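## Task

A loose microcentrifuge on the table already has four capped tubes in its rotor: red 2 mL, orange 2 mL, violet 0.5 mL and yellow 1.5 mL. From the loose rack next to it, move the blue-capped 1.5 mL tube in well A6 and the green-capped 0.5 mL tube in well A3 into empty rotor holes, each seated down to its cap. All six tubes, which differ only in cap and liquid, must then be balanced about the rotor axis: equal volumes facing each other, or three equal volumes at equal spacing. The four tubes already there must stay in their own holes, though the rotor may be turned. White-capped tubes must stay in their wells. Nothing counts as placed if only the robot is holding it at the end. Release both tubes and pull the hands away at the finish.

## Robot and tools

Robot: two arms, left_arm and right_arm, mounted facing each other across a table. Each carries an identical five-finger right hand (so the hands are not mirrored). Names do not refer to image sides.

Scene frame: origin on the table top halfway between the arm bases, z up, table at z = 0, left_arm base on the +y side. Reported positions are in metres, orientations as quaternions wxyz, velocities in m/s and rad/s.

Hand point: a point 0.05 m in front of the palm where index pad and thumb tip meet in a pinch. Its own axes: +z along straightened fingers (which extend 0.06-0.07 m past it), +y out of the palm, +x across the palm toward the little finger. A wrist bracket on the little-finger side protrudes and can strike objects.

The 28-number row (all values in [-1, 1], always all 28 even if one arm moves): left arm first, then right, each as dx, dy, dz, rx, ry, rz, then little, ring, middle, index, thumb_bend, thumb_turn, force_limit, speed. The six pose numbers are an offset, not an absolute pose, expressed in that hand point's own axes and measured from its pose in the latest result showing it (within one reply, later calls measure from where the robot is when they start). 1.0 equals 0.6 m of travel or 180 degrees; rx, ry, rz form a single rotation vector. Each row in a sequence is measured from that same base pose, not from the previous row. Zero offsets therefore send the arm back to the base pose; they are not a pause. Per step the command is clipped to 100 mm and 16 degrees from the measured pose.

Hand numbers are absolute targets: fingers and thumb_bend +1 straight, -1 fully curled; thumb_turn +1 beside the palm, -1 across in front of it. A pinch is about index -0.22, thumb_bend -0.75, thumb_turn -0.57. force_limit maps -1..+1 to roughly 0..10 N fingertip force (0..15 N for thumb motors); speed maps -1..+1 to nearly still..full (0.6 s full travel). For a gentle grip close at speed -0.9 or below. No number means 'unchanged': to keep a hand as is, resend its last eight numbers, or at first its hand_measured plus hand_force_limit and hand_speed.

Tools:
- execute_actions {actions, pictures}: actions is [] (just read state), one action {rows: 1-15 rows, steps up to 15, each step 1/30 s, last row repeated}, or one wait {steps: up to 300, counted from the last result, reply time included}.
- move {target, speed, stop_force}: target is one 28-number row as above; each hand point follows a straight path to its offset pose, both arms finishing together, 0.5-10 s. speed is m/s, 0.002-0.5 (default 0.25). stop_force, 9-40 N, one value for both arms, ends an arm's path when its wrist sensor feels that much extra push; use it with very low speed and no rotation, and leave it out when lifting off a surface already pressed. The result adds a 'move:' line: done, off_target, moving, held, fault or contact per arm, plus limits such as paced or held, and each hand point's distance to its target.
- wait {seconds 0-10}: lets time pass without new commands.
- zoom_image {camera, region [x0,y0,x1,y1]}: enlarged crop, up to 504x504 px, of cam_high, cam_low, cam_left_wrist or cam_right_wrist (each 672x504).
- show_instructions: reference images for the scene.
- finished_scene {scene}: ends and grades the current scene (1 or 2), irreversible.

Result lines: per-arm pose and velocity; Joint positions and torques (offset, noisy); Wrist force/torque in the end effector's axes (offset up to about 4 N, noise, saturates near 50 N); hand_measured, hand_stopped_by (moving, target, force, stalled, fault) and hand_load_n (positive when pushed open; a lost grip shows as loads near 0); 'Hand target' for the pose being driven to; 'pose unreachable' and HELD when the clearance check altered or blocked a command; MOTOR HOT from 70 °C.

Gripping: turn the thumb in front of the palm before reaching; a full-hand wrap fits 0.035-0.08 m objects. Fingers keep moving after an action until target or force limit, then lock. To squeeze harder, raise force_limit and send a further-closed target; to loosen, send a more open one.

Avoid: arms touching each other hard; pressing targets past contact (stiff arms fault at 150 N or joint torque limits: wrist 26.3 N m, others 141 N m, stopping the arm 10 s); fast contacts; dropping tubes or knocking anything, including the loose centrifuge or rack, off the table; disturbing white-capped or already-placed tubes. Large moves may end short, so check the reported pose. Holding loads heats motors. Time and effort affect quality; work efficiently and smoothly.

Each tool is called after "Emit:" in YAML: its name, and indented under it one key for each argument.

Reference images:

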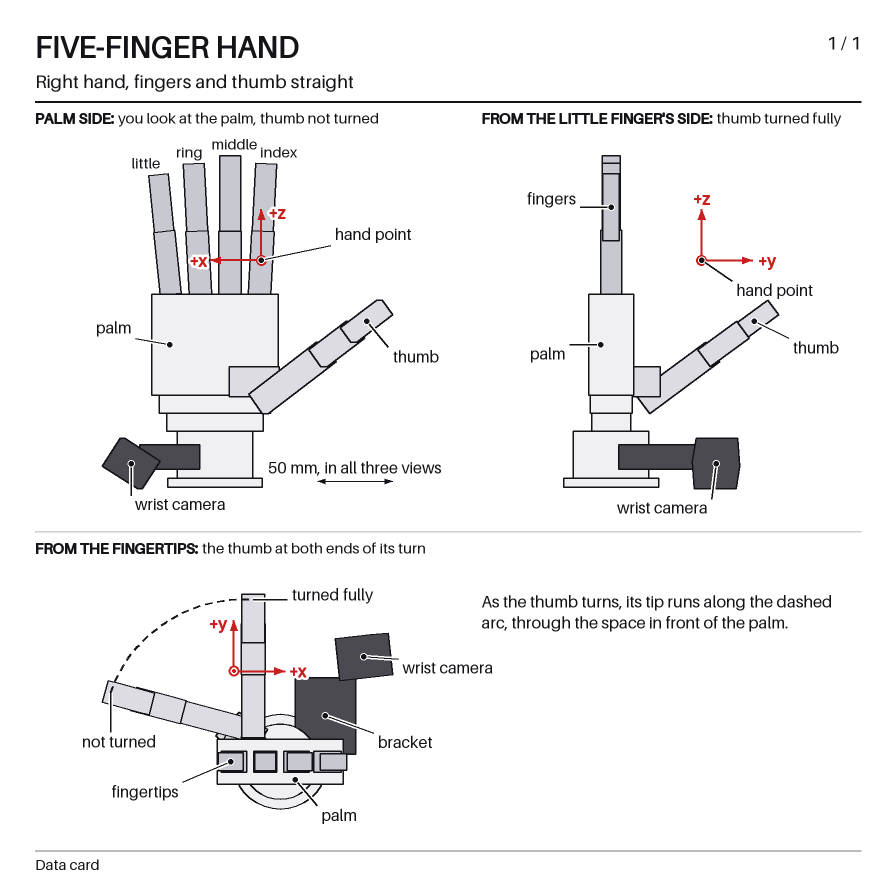

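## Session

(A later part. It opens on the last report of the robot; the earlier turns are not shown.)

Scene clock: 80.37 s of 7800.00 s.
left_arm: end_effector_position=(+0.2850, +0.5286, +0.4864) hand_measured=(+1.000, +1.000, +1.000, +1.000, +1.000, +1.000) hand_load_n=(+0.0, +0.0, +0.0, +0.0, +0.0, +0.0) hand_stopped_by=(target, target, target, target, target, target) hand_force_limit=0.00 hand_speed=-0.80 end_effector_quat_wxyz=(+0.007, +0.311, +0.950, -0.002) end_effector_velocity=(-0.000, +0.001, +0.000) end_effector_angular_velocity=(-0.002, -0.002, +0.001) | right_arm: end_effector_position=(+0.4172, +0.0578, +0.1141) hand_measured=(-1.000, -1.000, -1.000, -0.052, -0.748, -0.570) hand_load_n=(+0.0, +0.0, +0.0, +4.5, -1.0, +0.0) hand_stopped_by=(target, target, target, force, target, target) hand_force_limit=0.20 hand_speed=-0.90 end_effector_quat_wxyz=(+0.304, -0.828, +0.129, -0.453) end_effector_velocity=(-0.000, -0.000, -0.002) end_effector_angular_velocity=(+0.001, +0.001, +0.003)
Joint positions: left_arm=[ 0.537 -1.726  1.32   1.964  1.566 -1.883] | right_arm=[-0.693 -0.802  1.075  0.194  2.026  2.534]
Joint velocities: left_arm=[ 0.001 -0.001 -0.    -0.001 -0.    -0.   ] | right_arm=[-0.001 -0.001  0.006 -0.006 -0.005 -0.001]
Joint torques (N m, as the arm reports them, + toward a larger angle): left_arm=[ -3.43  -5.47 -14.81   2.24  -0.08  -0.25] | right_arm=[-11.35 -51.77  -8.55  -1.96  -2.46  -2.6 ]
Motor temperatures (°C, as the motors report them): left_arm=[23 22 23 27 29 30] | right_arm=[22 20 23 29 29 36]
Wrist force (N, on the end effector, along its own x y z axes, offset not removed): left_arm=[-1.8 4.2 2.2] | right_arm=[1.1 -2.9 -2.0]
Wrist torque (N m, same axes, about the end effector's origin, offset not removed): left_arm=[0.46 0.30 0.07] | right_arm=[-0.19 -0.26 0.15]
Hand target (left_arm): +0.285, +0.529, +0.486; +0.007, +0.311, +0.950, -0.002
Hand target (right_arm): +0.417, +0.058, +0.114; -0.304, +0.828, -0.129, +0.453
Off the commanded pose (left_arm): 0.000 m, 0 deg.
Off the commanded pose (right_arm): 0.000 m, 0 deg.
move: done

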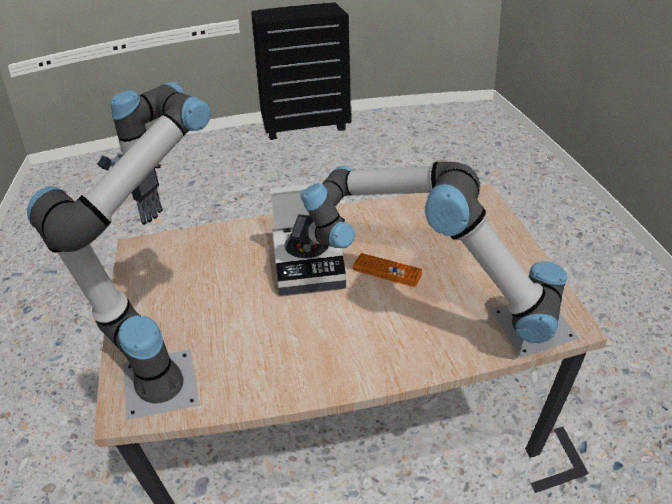

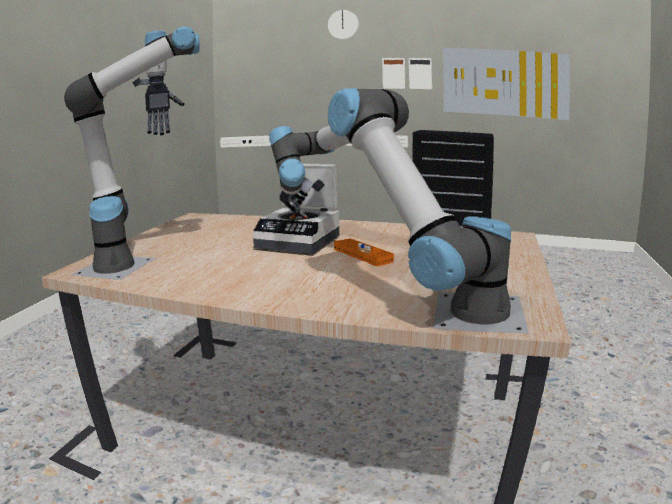

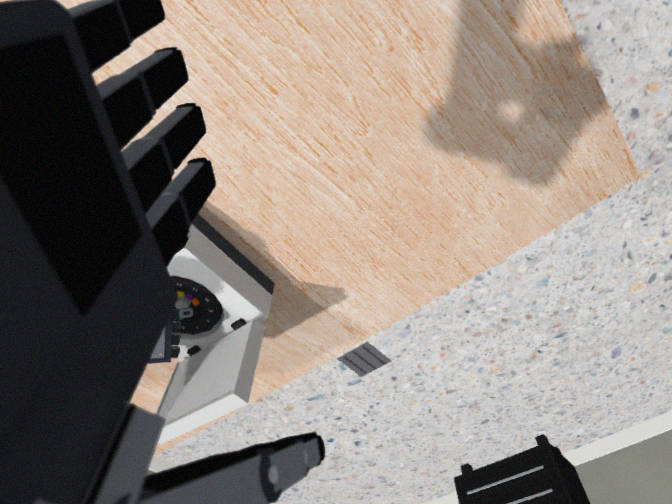

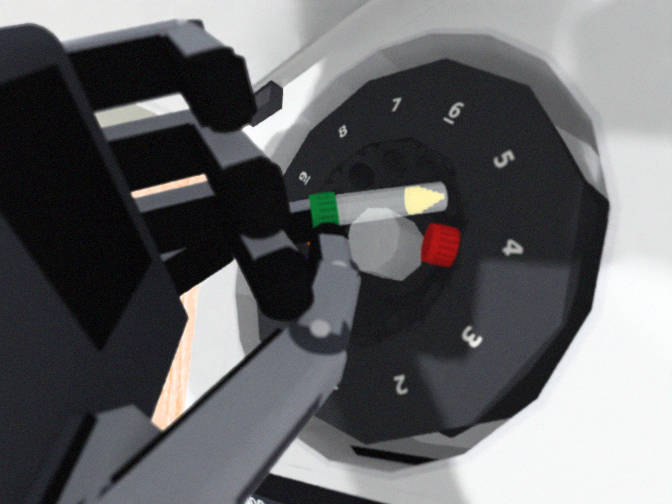

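Emit:
move:
  target: [0,0,0,0,0,0,1,1,1,1,1,1,0,-0.8, 0.004,-0.02,-0.011,0,0,0,-1,-1,-1,-0.27,-0.75,-0.57,0.3,-0.9]
  speed: 0.03

Emit:
move:
  target: [-0.117,-0.567,0.46,0,-0.194,0,-1,-1,-1,-1,1,1,0,0.5, 0,0,0,0,0,0,-1,-1,-1,-0.27,-0.75,-0.57,0.3,-0.9]
  speed: 0.3

Scene clock: 84.47 s of 7800.00 s.
left_arm: end_effector_position=(+0.2850, +0.5286, +0.4864) hand_measured=(+1.000, +1.000, +1.000, +1.000, +1.000, +1.000) hand_load_n=(+0.0, +0.0, +0.0, +0.0, +0.0, +0.0) hand_stopped_by=(target, target, target, target, target, target) hand_force_limit=0.00 hand_speed=-0.80 end_effector_quat_wxyz=(+0.007, +0.311, +0.950, -0.002) end_effector_velocity=(-0.000, +0.000, +0.000) end_effector_angular_velocity=(-0.000, -0.001, +0.000) | right_arm: end_effector_position=(+0.4124, +0.0634, +0.1257) hand_measured=(-1.000, -1.000, -1.000, -0.062, -0.748, -0.570) hand_load_n=(+0.0, +0.0, +0.0, +7.0, +2.5, -0.5) hand_stopped_by=(target, target, target, force, target, target) hand_force_limit=0.30 hand_speed=-0.90 end_effector_quat_wxyz=(+0.304, -0.828, +0.129, -0.453) end_effector_velocity=(-0.000, +0.000, +0.001) end_effector_angular_velocity=(-0.001, +0.000, -0.001)
Joint positions: left_arm=[ 0.537 -1.726  1.32   1.964  1.566 -1.883] | right_arm=[-0.682 -0.801  1.043  0.228  2.036  2.54 ]
Joint velocities: left_arm=[ 0. -0.  0. -0. -0. -0.] | right_arm=[ 0.001  0.001 -0.005  0.006  0.002  0.001]
Joint torques (N m, as the arm reports them, + toward a larger angle): left_arm=[ -4.19  -4.56 -15.73   2.18  -0.14  -0.16] | right_arm=[  5.48 -41.42 -33.4    1.7    2.7    1.98]
Motor temperatures (°C, as the motors report them): left_arm=[23 22 23 27 29 30] | right_arm=[22 20 23 29 29 36]
Wrist force (N, on the end effector, along its own x y z axes, offset not removed): left_arm=[-1.7 3.5 -0.2] | right_arm=[0.7 3.8 -0.1]
Wrist torque (N m, same axes, about the end effector's origin, offset not removed): left_arm=[0.58 0.33 0.03] | right_arm=[0.60 -0.03 0.39]
Hand target (left_arm): +0.285, +0.529, +0.486; +0.007, +0.311, +0.950, -0.002
Hand target (right_arm): +0.412, +0.063, +0.126; -0.304, +0.828, -0.129, +0.453
Off the commanded pose (left_arm): 0.000 m, 0 deg.
Off the commanded pose (right_arm): 0.000 m, 0 deg.
move: done

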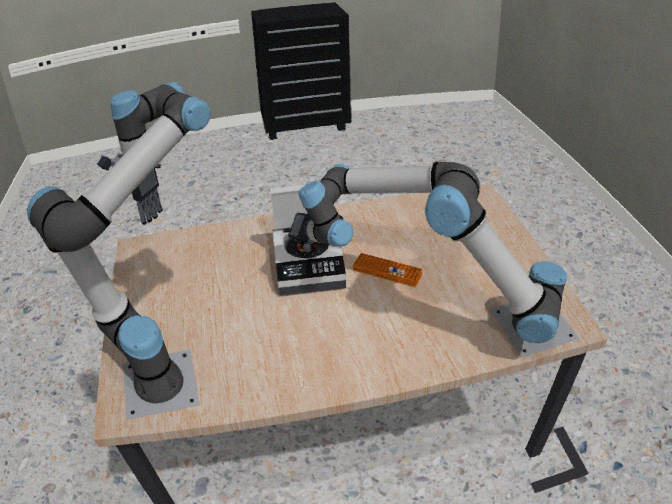

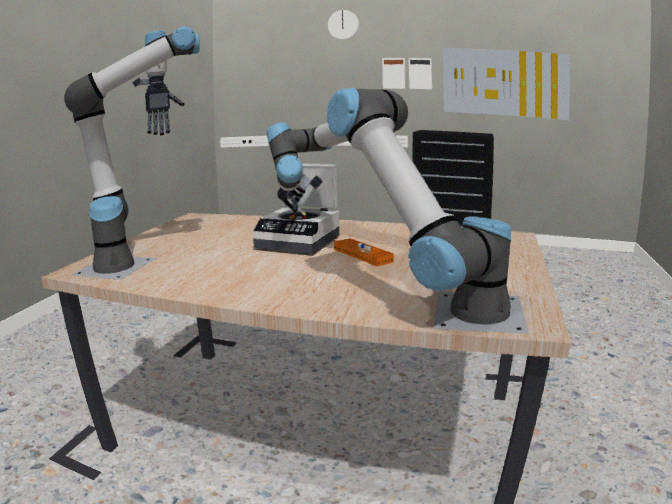

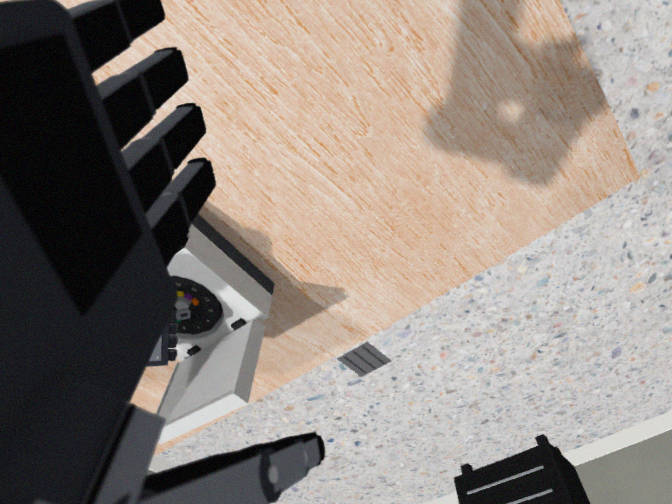

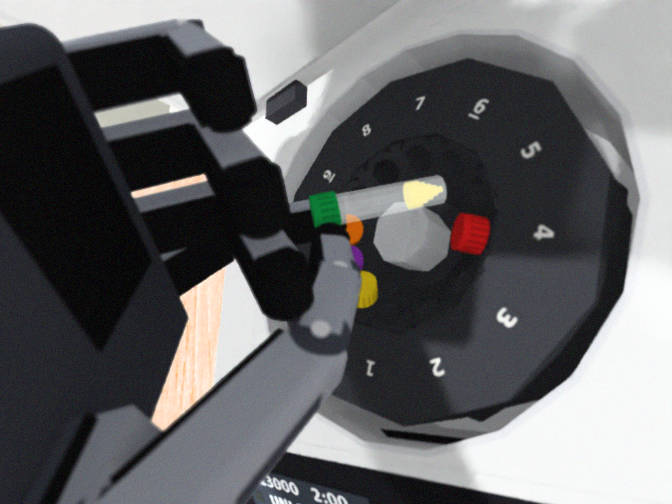

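Scene clock: 86.63 s of 7800.00 s.
left_arm: end_effector_position=(+0.1437, +0.2109, +0.2110) hand_measured=(-1.000, -1.000, -1.000, -1.000, +1.000, +1.000) hand_load_n=(+0.0, +0.0, +0.0, +0.0, +0.0, +0.0) hand_stopped_by=(target, target, target, target, target, target) hand_force_limit=0.00 hand_speed=0.50 end_effector_quat_wxyz=(+0.292, +0.296, +0.905, -0.095) end_effector_velocity=(+0.000, -0.002, -0.001) end_effector_angular_velocity=(-0.001, -0.000, +0.001) | right_arm: end_effector_position=(+0.4124, +0.0634, +0.1257) hand_measured=(-1.000, -1.000, -1.000, -0.062, -0.748, -0.570) hand_load_n=(+0.0, +0.0, +0.0, +7.0, +2.5, -0.5) hand_stopped_by=(target, target, target, force, target, target) hand_force_limit=0.30 hand_speed=-0.90 end_effector_quat_wxyz=(+0.304, -0.828, +0.129, -0.453) end_effector_velocity=(-0.000, -0.000, +0.000) end_effector_angular_velocity=(-0.000, +0.000, +0.000)
Joint positions: left_arm=[-0.615 -1.475  1.957  1.013  0.952 -3.01 ] | right_arm=[-0.682 -0.801  1.043  0.228  2.036  2.54 ]
Joint velocities: left_arm=[ 0.004  0.005 -0.004 -0.004 -0.001  0.004] | right_arm=[ 0.    -0.    -0.     0.001  0.     0.   ]
Joint torques (N m, as the arm reports them, + toward a larger angle): left_arm=[ 11.81 -12.01 -24.9    0.93  -2.78   1.66] | right_arm=[ -8.69 -54.44  -8.85  -2.43  -2.64  -1.73]
Motor temperatures (°C, as the motors report them): left_arm=[23 22 23 27 29 30] | right_arm=[22 20 23 29 29 36]
Wrist force (N, on the end effector, along its own x y z axes, offset not removed): left_arm=[-0.8 4.2 2.1] | right_arm=[2.2 3.2 -0.6]
Wrist torque (N m, same axes, about the end effector's origin, offset not removed): left_arm=[0.46 -0.01 0.00] | right_arm=[0.52 -0.21 0.51]
Hand target (left_arm): +0.144, +0.211, +0.211; +0.292, +0.296, +0.905, -0.095
Hand target (right_arm): +0.412, +0.063, +0.126; -0.304, +0.828, -0.129, +0.453
Off the commanded pose (left_arm): 0.001 m, 0 deg.
Off the commanded pose (right_arm): 0.000 m, 0 deg.
move: done

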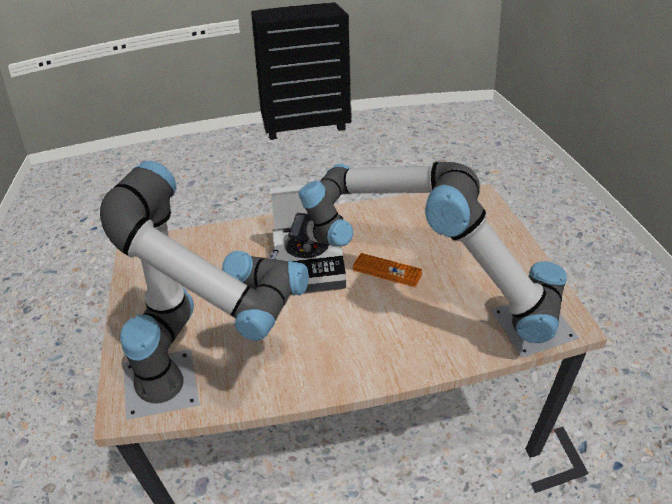

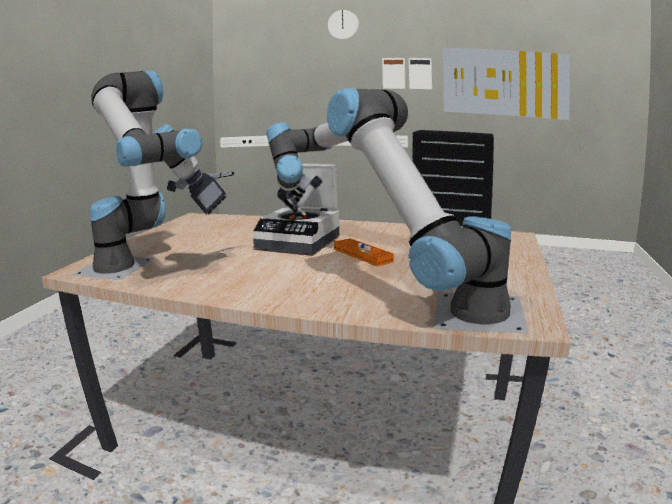

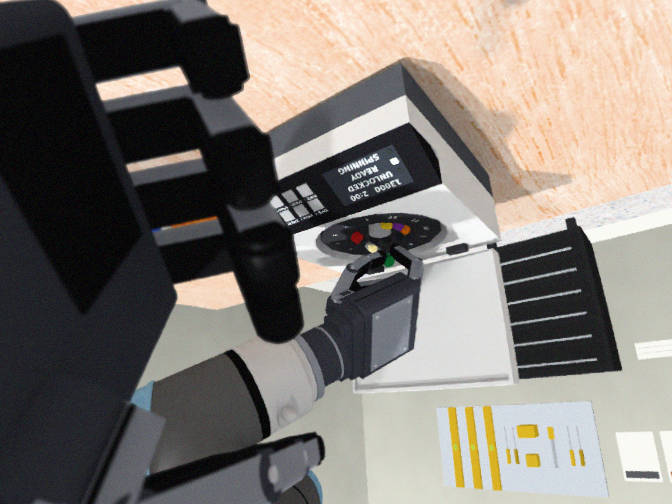

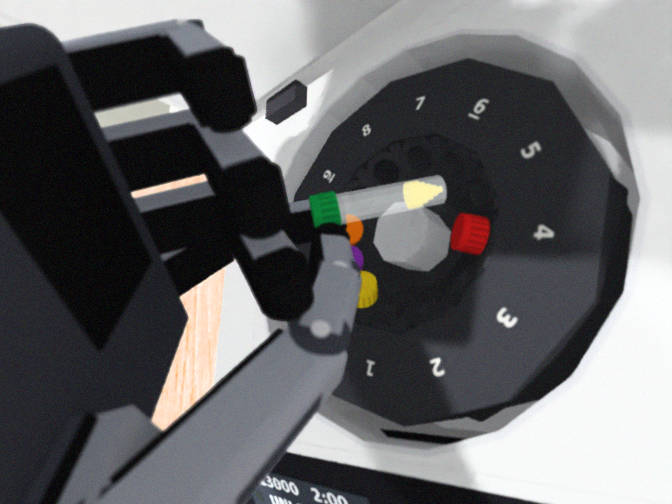

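Emit:
zoom_image:
  camera: "cam_left_wrist"
  region: [330, 205, 430, 285]

Emit:
zoom_image:
  camera: "cam_right_wrist"
  region: [300, 110, 520, 280]

Region (330, 205, 430, 285) of cam_left_wrist's 672x504 image, scaled by 5.040, with more detail than that image has; it fills the top 403 rows of this view, and the rest is white.

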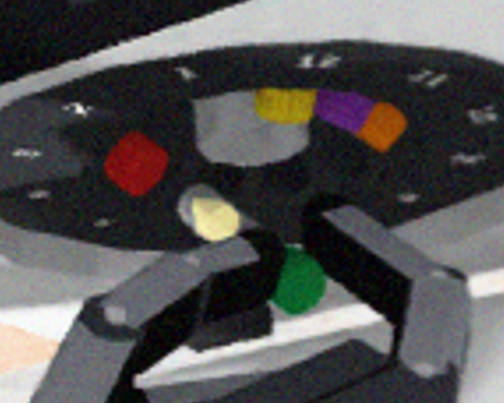

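Region (300, 110, 520, 280) of cam_right_wrist's 672x504 image, scaled by 2.291, with more detail than that image has; it fills the top 389 rows of this view, and the rest is white.

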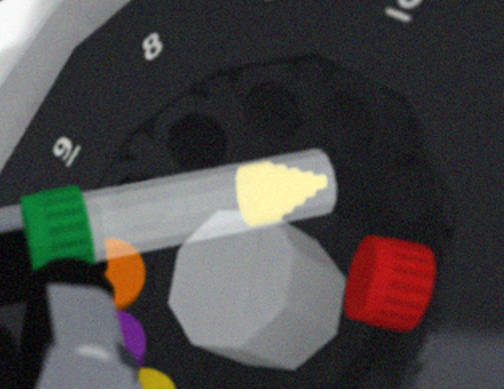

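Emit:
move:
  target: [0,0,0,0,0,0,-1,-1,-1,-1,1,1,0,0.5, 0.0004,0.0077,0.0022,-0.014,-0.004,0.021,-1,-1,-1,-0.27,-0.75,-0.57,0.3,-0.9]
  speed: 0.03

Emit:
zoom_image:
  camera: "cam_left_wrist"
  region: [330, 205, 430, 285]

Emit:
zoom_image:
  camera: "cam_right_wrist"
  region: [300, 110, 520, 280]

Scene clock: 93.53 s of 7800.00 s.
left_arm: end_effector_position=(+0.1437, +0.2109, +0.2111) hand_measured=(-1.000, -1.000, -1.000, -1.000, +1.000, +1.000) hand_load_n=(+0.0, +0.0, +0.0, +0.0, +0.0, +0.0) hand_stopped_by=(target, target, target, target, target, target) hand_force_limit=0.00 hand_speed=0.50 end_effector_quat_wxyz=(+0.292, +0.296, +0.905, -0.095) end_effector_velocity=(+0.000, +0.000, -0.000) end_effector_angular_velocity=(+0.001, -0.001, +0.001) | right_arm: end_effector_position=(+0.4139, +0.0602, +0.1225) hand_measured=(-1.000, -1.000, -1.000, -0.062, -0.748, -0.570) hand_load_n=(+0.0, +0.0, +0.0, +7.0, +2.5, -0.5) hand_stopped_by=(target, target, target, force, target, target) hand_force_limit=0.30 hand_speed=-0.90 end_effector_quat_wxyz=(+0.301, -0.833, +0.164, -0.435) end_effector_velocity=(+0.000, -0.000, -0.001) end_effector_angular_velocity=(+0.004, +0.009, -0.007)
Joint positions: left_arm=[-0.615 -1.475  1.957  1.013  0.952 -3.01 ] | right_arm=[-0.691 -0.781  0.998  0.299  2.041  2.622]
Joint velocities: left_arm=[ 0.001  0.001  0.001  0.    -0.     0.   ] | right_arm=[-0.002  0.004 -0.008  0.012 -0.001  0.012]
Joint torques (N m, as the arm reports them, + toward a larger angle): left_arm=[-12.15 -26.58  -9.84   3.33   0.3   -1.71] | right_arm=[ -8.67 -43.03 -32.69   2.12   2.5    2.11]
Motor temperatures (°C, as the motors report them): left_arm=[23 22 23 27 29 30] | right_arm=[22 20 23 29 29 36]
Wrist force (N, on the end effector, along its own x y z axes, offset not removed): left_arm=[0.2 2.7 1.4] | right_arm=[1.8 5.4 -1.5]
Wrist torque (N m, same axes, about the end effector's origin, offset not removed): left_arm=[0.37 -0.14 0.07] | right_arm=[0.91 -0.22 0.30]
Hand target (left_arm): +0.144, +0.211, +0.211; +0.292, +0.296, +0.905, -0.095
Hand target (right_arm): +0.414, +0.060, +0.122; -0.301, +0.833, -0.164, +0.435
Off the commanded pose (left_arm): 0.000 m, 0 deg.
Off the commanded pose (right_arm): 0.000 m, 0 deg.
move: done

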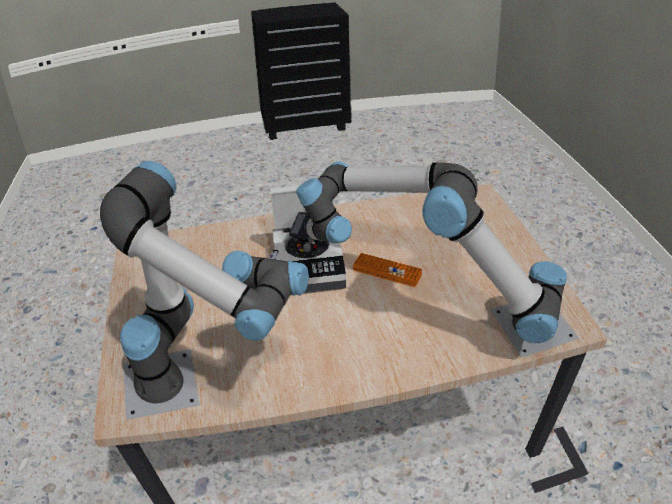

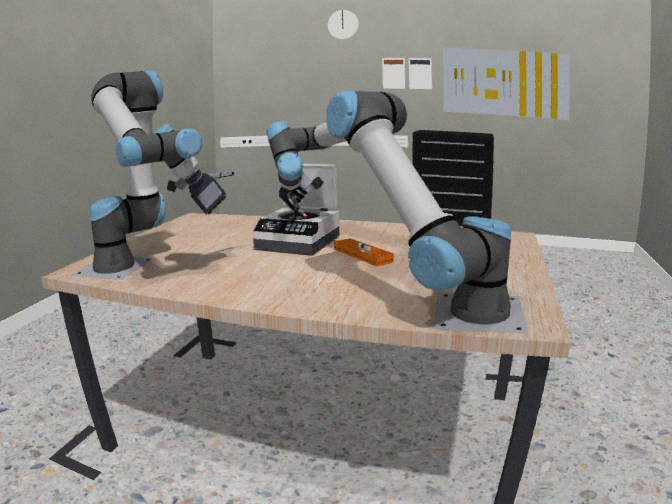

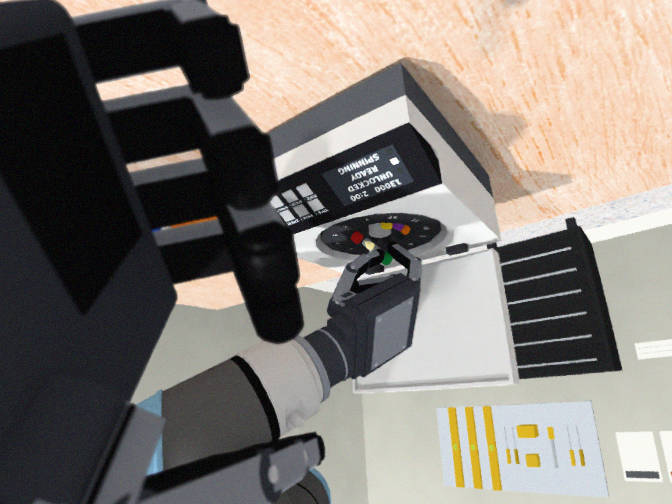

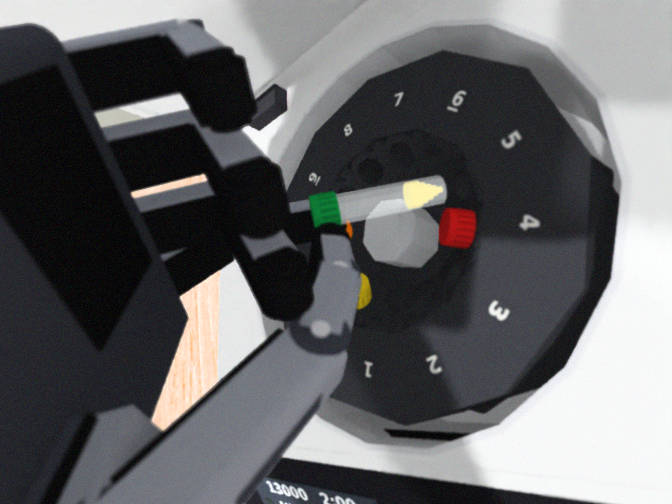

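Region (330, 205, 430, 285) of cam_left_wrist's 672x504 image, scaled by 5.040, with more detail than that image has; it fills the top 403 rows of this view, and the rest is white.

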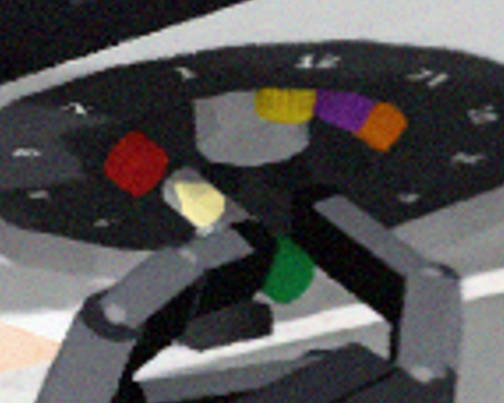

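Region (300, 110, 520, 280) of cam_right_wrist's 672x504 image, scaled by 2.291, with more detail than that image has; it fills the top 389 rows of this view, and the rest is white.

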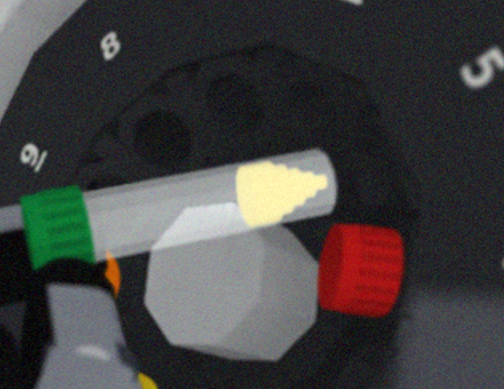

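Emit:
move:
  target: [0,0,0,0,0,0,-1,-1,-1,-1,1,1,0,0.5, -0.0008,0.018,0.0028,0,0,0,-1,-1,-1,-0.27,-0.75,-0.57,0.3,-0.9]
  speed: 0.01

Emit:
zoom_image:
  camera: "cam_left_wrist"
  region: [330, 205, 430, 285]

Emit:
zoom_image:
  camera: "cam_right_wrist"
  region: [300, 110, 520, 280]

Scene clock: 95.77 s of 7800.00 s.
left_arm: end_effector_position=(+0.1437, +0.2109, +0.2110) hand_measured=(-1.000, -1.000, -1.000, -1.000, +1.000, +1.000) hand_load_n=(+0.0, +0.0, +0.0, +0.0, +0.0, +0.0) hand_stopped_by=(target, target, target, target, target, target) hand_force_limit=0.00 hand_speed=0.50 end_effector_quat_wxyz=(+0.292, +0.296, +0.905, -0.095) end_effector_velocity=(+0.000, +0.000, -0.000) end_effector_angular_velocity=(+0.001, -0.000, +0.001) | right_arm: end_effector_position=(+0.4149, +0.0529, +0.1146) hand_measured=(-1.000, -1.000, -1.000, -0.062, -0.748, -0.570) hand_load_n=(+0.0, +0.0, +0.0, +7.0, +2.0, -0.5) hand_stopped_by=(target, target, target, force, target, target) hand_force_limit=0.30 hand_speed=-0.90 end_effector_quat_wxyz=(+0.301, -0.833, +0.164, -0.435) end_effector_velocity=(+0.000, -0.001, -0.001) end_effector_angular_velocity=(+0.001, +0.001, +0.001)
Joint positions: left_arm=[-0.615 -1.475  1.957  1.013  0.952 -3.01 ] | right_arm=[-0.699 -0.793  1.04   0.267  2.034  2.617]
Joint velocities: left_arm=[ 0.001  0.001  0.    -0.     0.    -0.   ] | right_arm=[-0.002 -0.003  0.008 -0.007 -0.004 -0.001]
Joint torques (N m, as the arm reports them, + toward a larger angle): left_arm=[-11.47 -24.07  -9.35   3.29  -1.64  -1.48] | right_arm=[ -8.82 -55.06  -6.67  -2.34  -2.83  -2.49]
Motor temperatures (°C, as the motors report them): left_arm=[23 22 23 27 29 30] | right_arm=[22 20 23 29 29 36]
Wrist force (N, on the end effector, along its own x y z axes, offset not removed): left_arm=[1.6 3.0 0.3] | right_arm=[0.4 0.4 -1.2]
Wrist torque (N m, same axes, about the end effector's origin, offset not removed): left_arm=[0.48 -0.40 0.20] | right_arm=[0.22 0.14 0.21]
Hand target (left_arm): +0.144, +0.211, +0.211; +0.292, +0.296, +0.905, -0.095
Hand target (right_arm): +0.415, +0.053, +0.114; -0.301, +0.833, -0.164, +0.435
Off the commanded pose (left_arm): 0.000 m, 0 deg.
Off the commanded pose (right_arm): 0.000 m, 0 deg.
move: done

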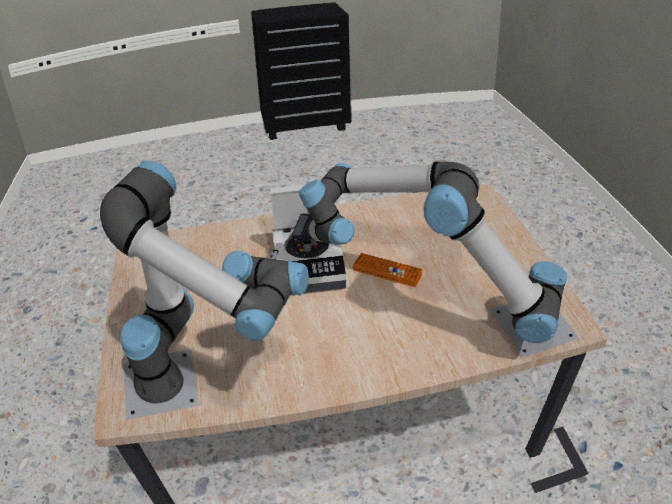

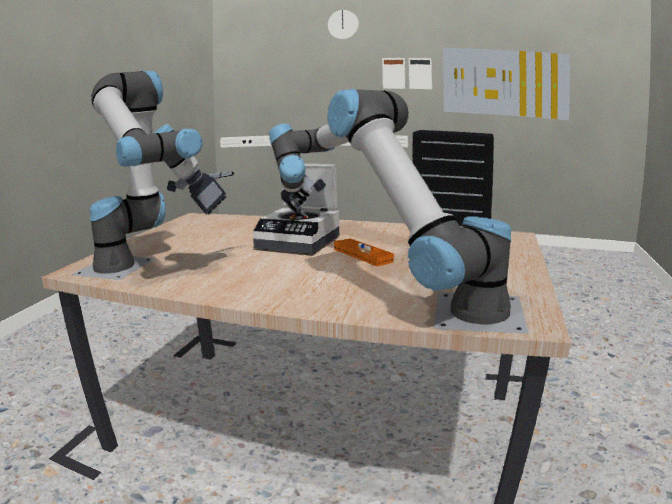

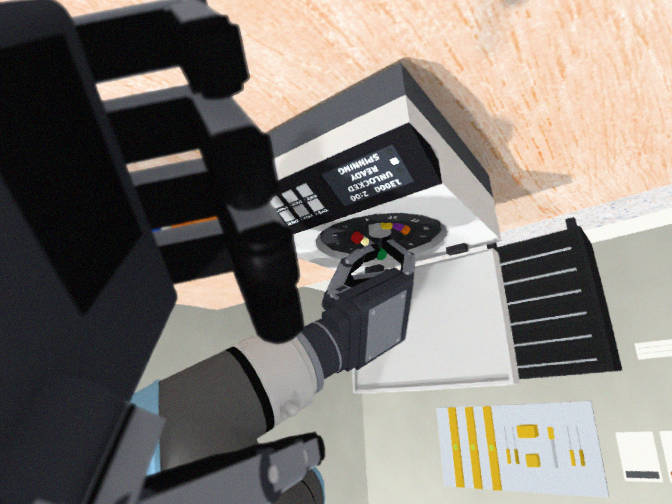

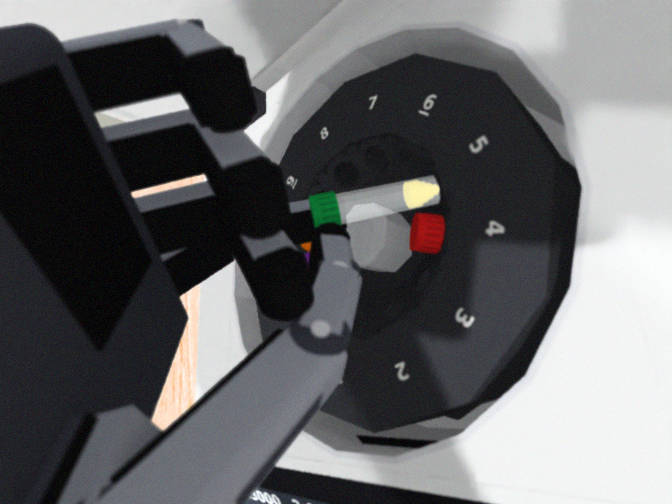

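Region (330, 205, 430, 285) of cam_left_wrist's 672x504 image, scaled by 5.040, with more detail than that image has; it fills the top 403 rows of this view, and the rest is white.

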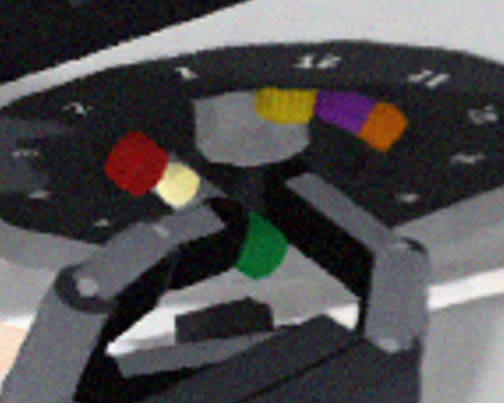

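Region (300, 110, 520, 280) of cam_right_wrist's 672x504 image, scaled by 2.291, with more detail than that image has; it fills the top 389 rows of this view, and the rest is white.

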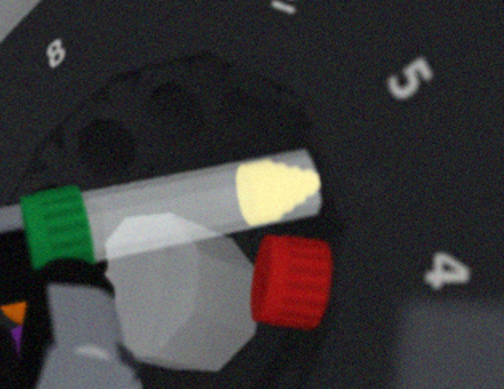

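It's entering. Advance another 12 mm.

Emit:
move:
  target: [0,0,0,0,0,0,-1,-1,-1,-1,1,1,0,0.5, 0.0003,0.0196,0.0039,0,0,0,-1,-1,-1,-0.27,-0.75,-0.57,0.3,-0.9]
  speed: 0.01
  stop_force: 10

Emit:
zoom_image:
  camera: "cam_left_wrist"
  region: [330, 205, 430, 285]

Scene clock: 97.83 s of 7800.00 s.
left_arm: end_effector_position=(+0.1437, +0.2109, +0.2111) hand_measured=(-1.000, -1.000, -1.000, -1.000, +1.000, +1.000) hand_load_n=(+0.0, +0.0, +0.0, +0.0, +0.0, +0.0) hand_stopped_by=(target, target, target, target, target, target) hand_force_limit=0.00 hand_speed=0.50 end_effector_quat_wxyz=(+0.292, +0.296, +0.905, -0.095) end_effector_velocity=(-0.001, -0.000, -0.000) end_effector_angular_velocity=(+0.001, -0.000, -0.001) | right_arm: end_effector_position=(+0.4160, +0.0487, +0.1105) hand_measured=(-1.000, -1.000, -1.000, -0.062, -0.748, -0.570) hand_load_n=(+0.0, +0.0, +0.0, +6.0, +0.5, -0.5) hand_stopped_by=(target, target, target, force, target, target) hand_force_limit=0.30 hand_speed=-0.90 end_effector_quat_wxyz=(+0.301, -0.832, +0.164, -0.435) end_effector_velocity=(-0.001, +0.002, +0.002) end_effector_angular_velocity=(-0.005, +0.000, -0.001)
Joint positions: left_arm=[-0.615 -1.475  1.957  1.013  0.952 -3.01 ] | right_arm=[-0.704 -0.8    1.063  0.249  2.029  2.614]
Joint velocities: left_arm=[-0.001  0.001 -0.     0.     0.     0.   ] | right_arm=[ 0.004  0.005 -0.014  0.013  0.006  0.   ]
Joint torques (N m, as the arm reports them, + toward a larger angle): left_arm=[ -9.73 -21.33 -10.88   3.04  -1.49  -0.66] | right_arm=[  2.28 -31.38 -26.89   3.96   2.4    0.71]
Motor temperatures (°C, as the motors report them): left_arm=[23 22 23 27 29 30] | right_arm=[22 20 23 29 29 36]
Wrist force (N, on the end effector, along its own x y z axes, offset not removed): left_arm=[1.8 3.9 -0.8] | right_arm=[9.8 -7.7 -7.2]
Wrist torque (N m, same axes, about the end effector's origin, offset not removed): left_arm=[0.63 -0.35 0.15] | right_arm=[0.70 -0.53 0.63]
Hand target (left_arm): +0.144, +0.211, +0.211; +0.292, +0.296, +0.905, -0.095
Hand target (right_arm): +0.416, +0.049, +0.111; -0.301, +0.832, -0.164, +0.435
Off the commanded pose (left_arm): 0.000 m, 0 deg.
Off the commanded pose (right_arm): 0.006 m, 0 deg.
move: contact (right_arm)

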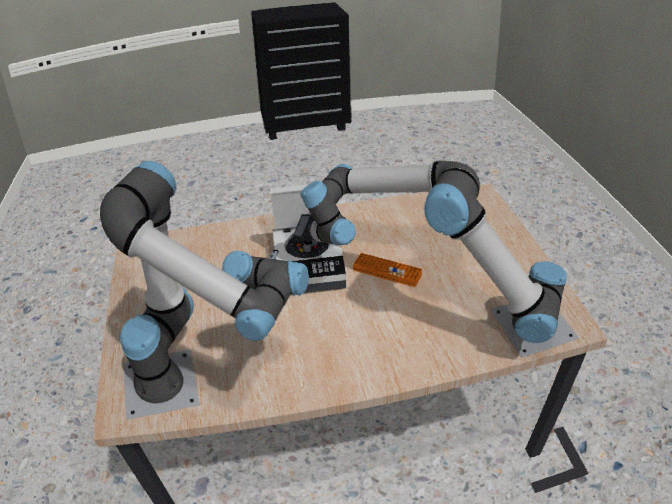

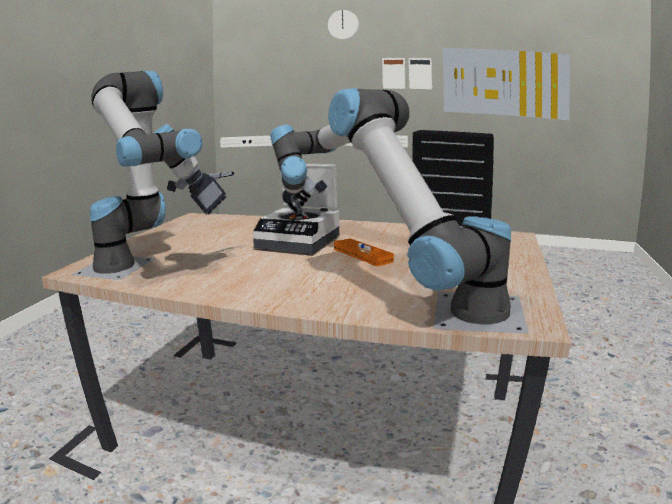

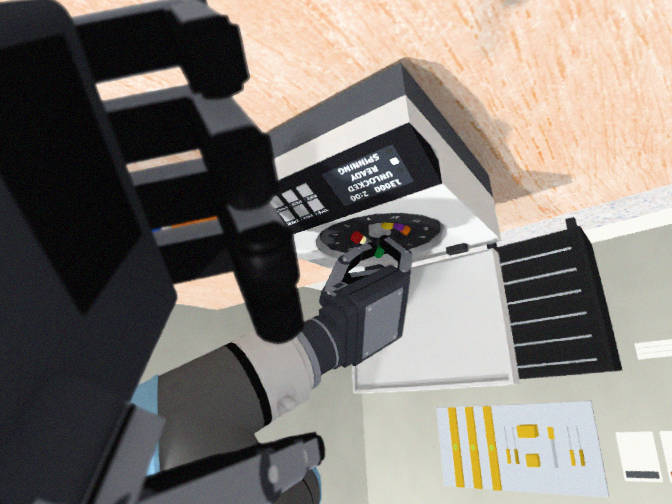

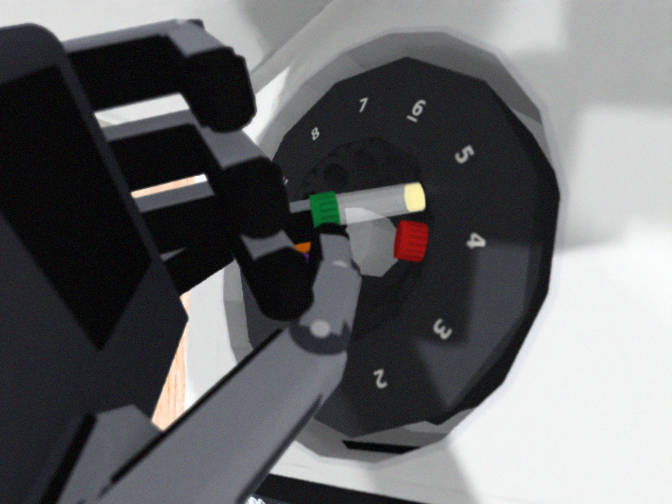

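Region (330, 205, 430, 285) of cam_left_wrist's 672x504 image, scaled by 5.040, with more detail than that image has; it fills the top 403 rows of this view, and the rest is white.

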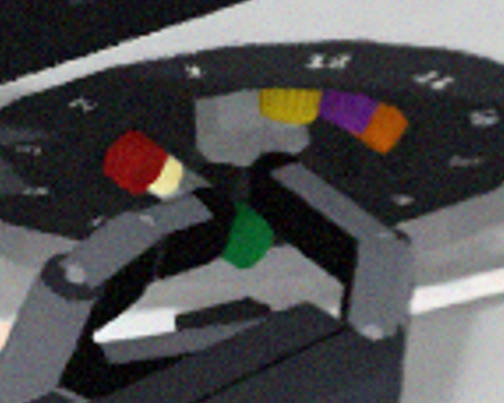

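Emit:
move:
  target: [0,0,0,0,0,0,-1,-1,-1,-1,1,1,0,0.5, 0.002,-0.001,-0.002,0,0,0,-1,-1,-1,0.02,-0.75,-0.57,0.3,-0.8]
  speed: 0.01

Emit:
zoom_image:
  camera: "cam_left_wrist"
  region: [330, 205, 430, 285]

Scene clock: 99.87 s of 7800.00 s.
left_arm: end_effector_position=(+0.1437, +0.2109, +0.2110) hand_measured=(-1.000, -1.000, -1.000, -1.000, +1.000, +1.000) hand_load_n=(+0.0, +0.0, +0.0, +0.0, +0.0, +0.0) hand_stopped_by=(target, target, target, target, target, target) hand_force_limit=0.00 hand_speed=0.50 end_effector_quat_wxyz=(+0.292, +0.296, +0.905, -0.095) end_effector_velocity=(-0.000, -0.000, -0.001) end_effector_angular_velocity=(+0.001, +0.000, -0.001) | right_arm: end_effector_position=(+0.4156, +0.0481, +0.1120) hand_measured=(-1.000, -1.000, -1.000, +0.020, -0.748, -0.570) hand_load_n=(+0.0, +0.0, +0.0, -1.5, +0.0, +0.0) hand_stopped_by=(target, target, target, moving, target, target) hand_force_limit=0.30 hand_speed=-0.80 end_effector_quat_wxyz=(+0.301, -0.832, +0.164, -0.435) end_effector_velocity=(-0.000, -0.000, +0.001) end_effector_angular_velocity=(-0.001, +0.001, +0.001)
Joint positions: left_arm=[-0.615 -1.475  1.957  1.013  0.952 -3.01 ] | right_arm=[-0.704 -0.803  1.064  0.251  2.029  2.614]
Joint velocities: left_arm=[-0.001  0.001  0.001 -0.001  0.    -0.   ] | right_arm=[-0.001 -0.002  0.     0.002 -0.002 -0.001]
Joint torques (N m, as the arm reports them, + toward a larger angle): left_arm=[ -9.43 -21.19 -10.85   2.99  -0.75  -0.5 ] | right_arm=[ -9.7  -51.16  -5.58   2.19  -2.64  -2.48]
Motor temperatures (°C, as the motors report them): left_arm=[23 22 23 27 29 30] | right_arm=[22 20 23 29 29 36]
Wrist force (N, on the end effector, along its own x y z axes, offset not removed): left_arm=[0.5 3.2 2.7] | right_arm=[2.5 -1.6 -3.8]
Wrist torque (N m, same axes, about the end effector's origin, offset not removed): left_arm=[0.36 -0.33 0.15] | right_arm=[0.10 -0.07 0.40]
Hand target (left_arm): +0.144, +0.211, +0.211; +0.292, +0.296, +0.905, -0.095
Hand target (right_arm): +0.416, +0.048, +0.112; -0.301, +0.832, -0.164, +0.435
Off the commanded pose (left_arm): 0.000 m, 0 deg.
Off the commanded pose (right_arm): 0.000 m, 0 deg.
move: done

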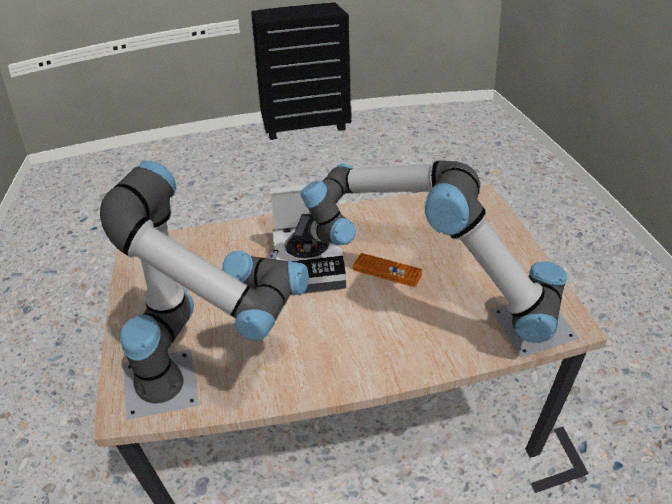

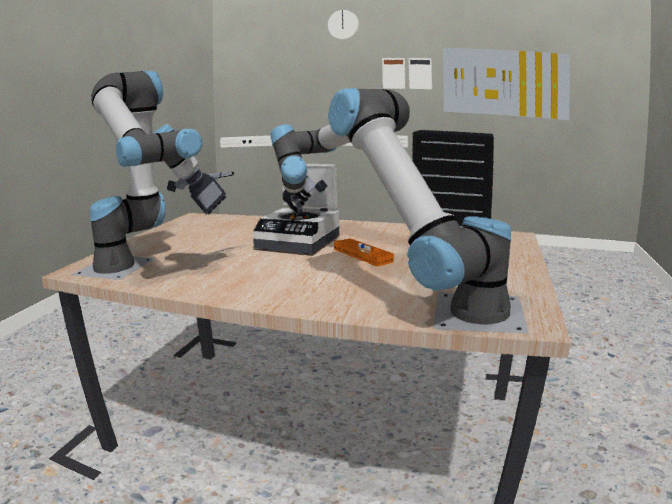

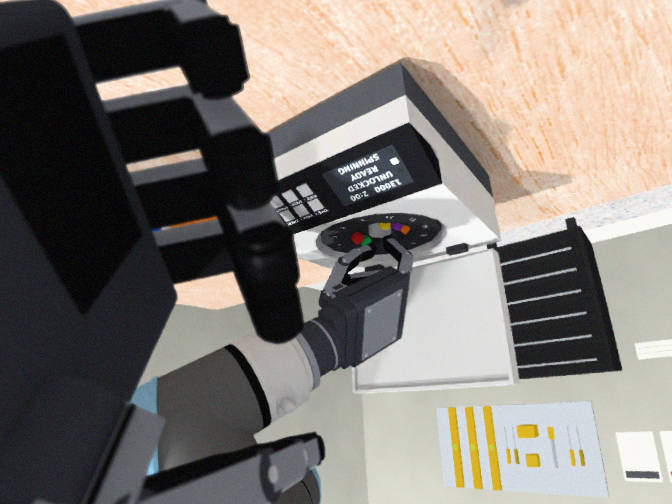

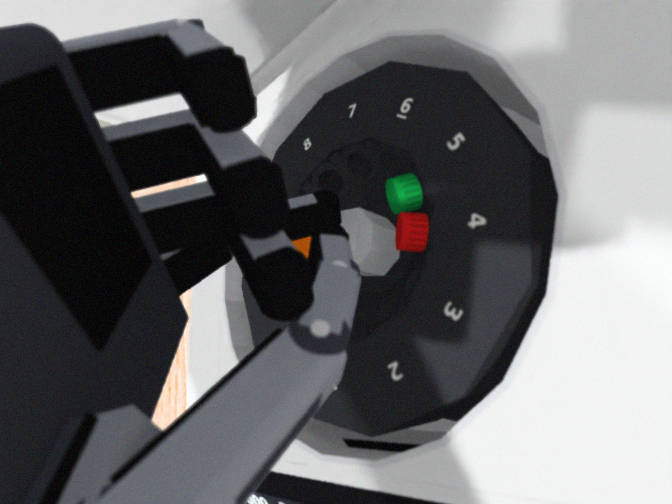

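Region (330, 205, 430, 285) of cam_left_wrist's 672x504 image, scaled by 5.040, with more detail than that image has; it fills the top 403 rows of this view, and the rest is white.

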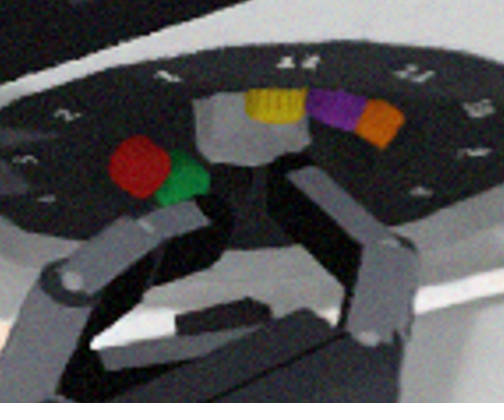

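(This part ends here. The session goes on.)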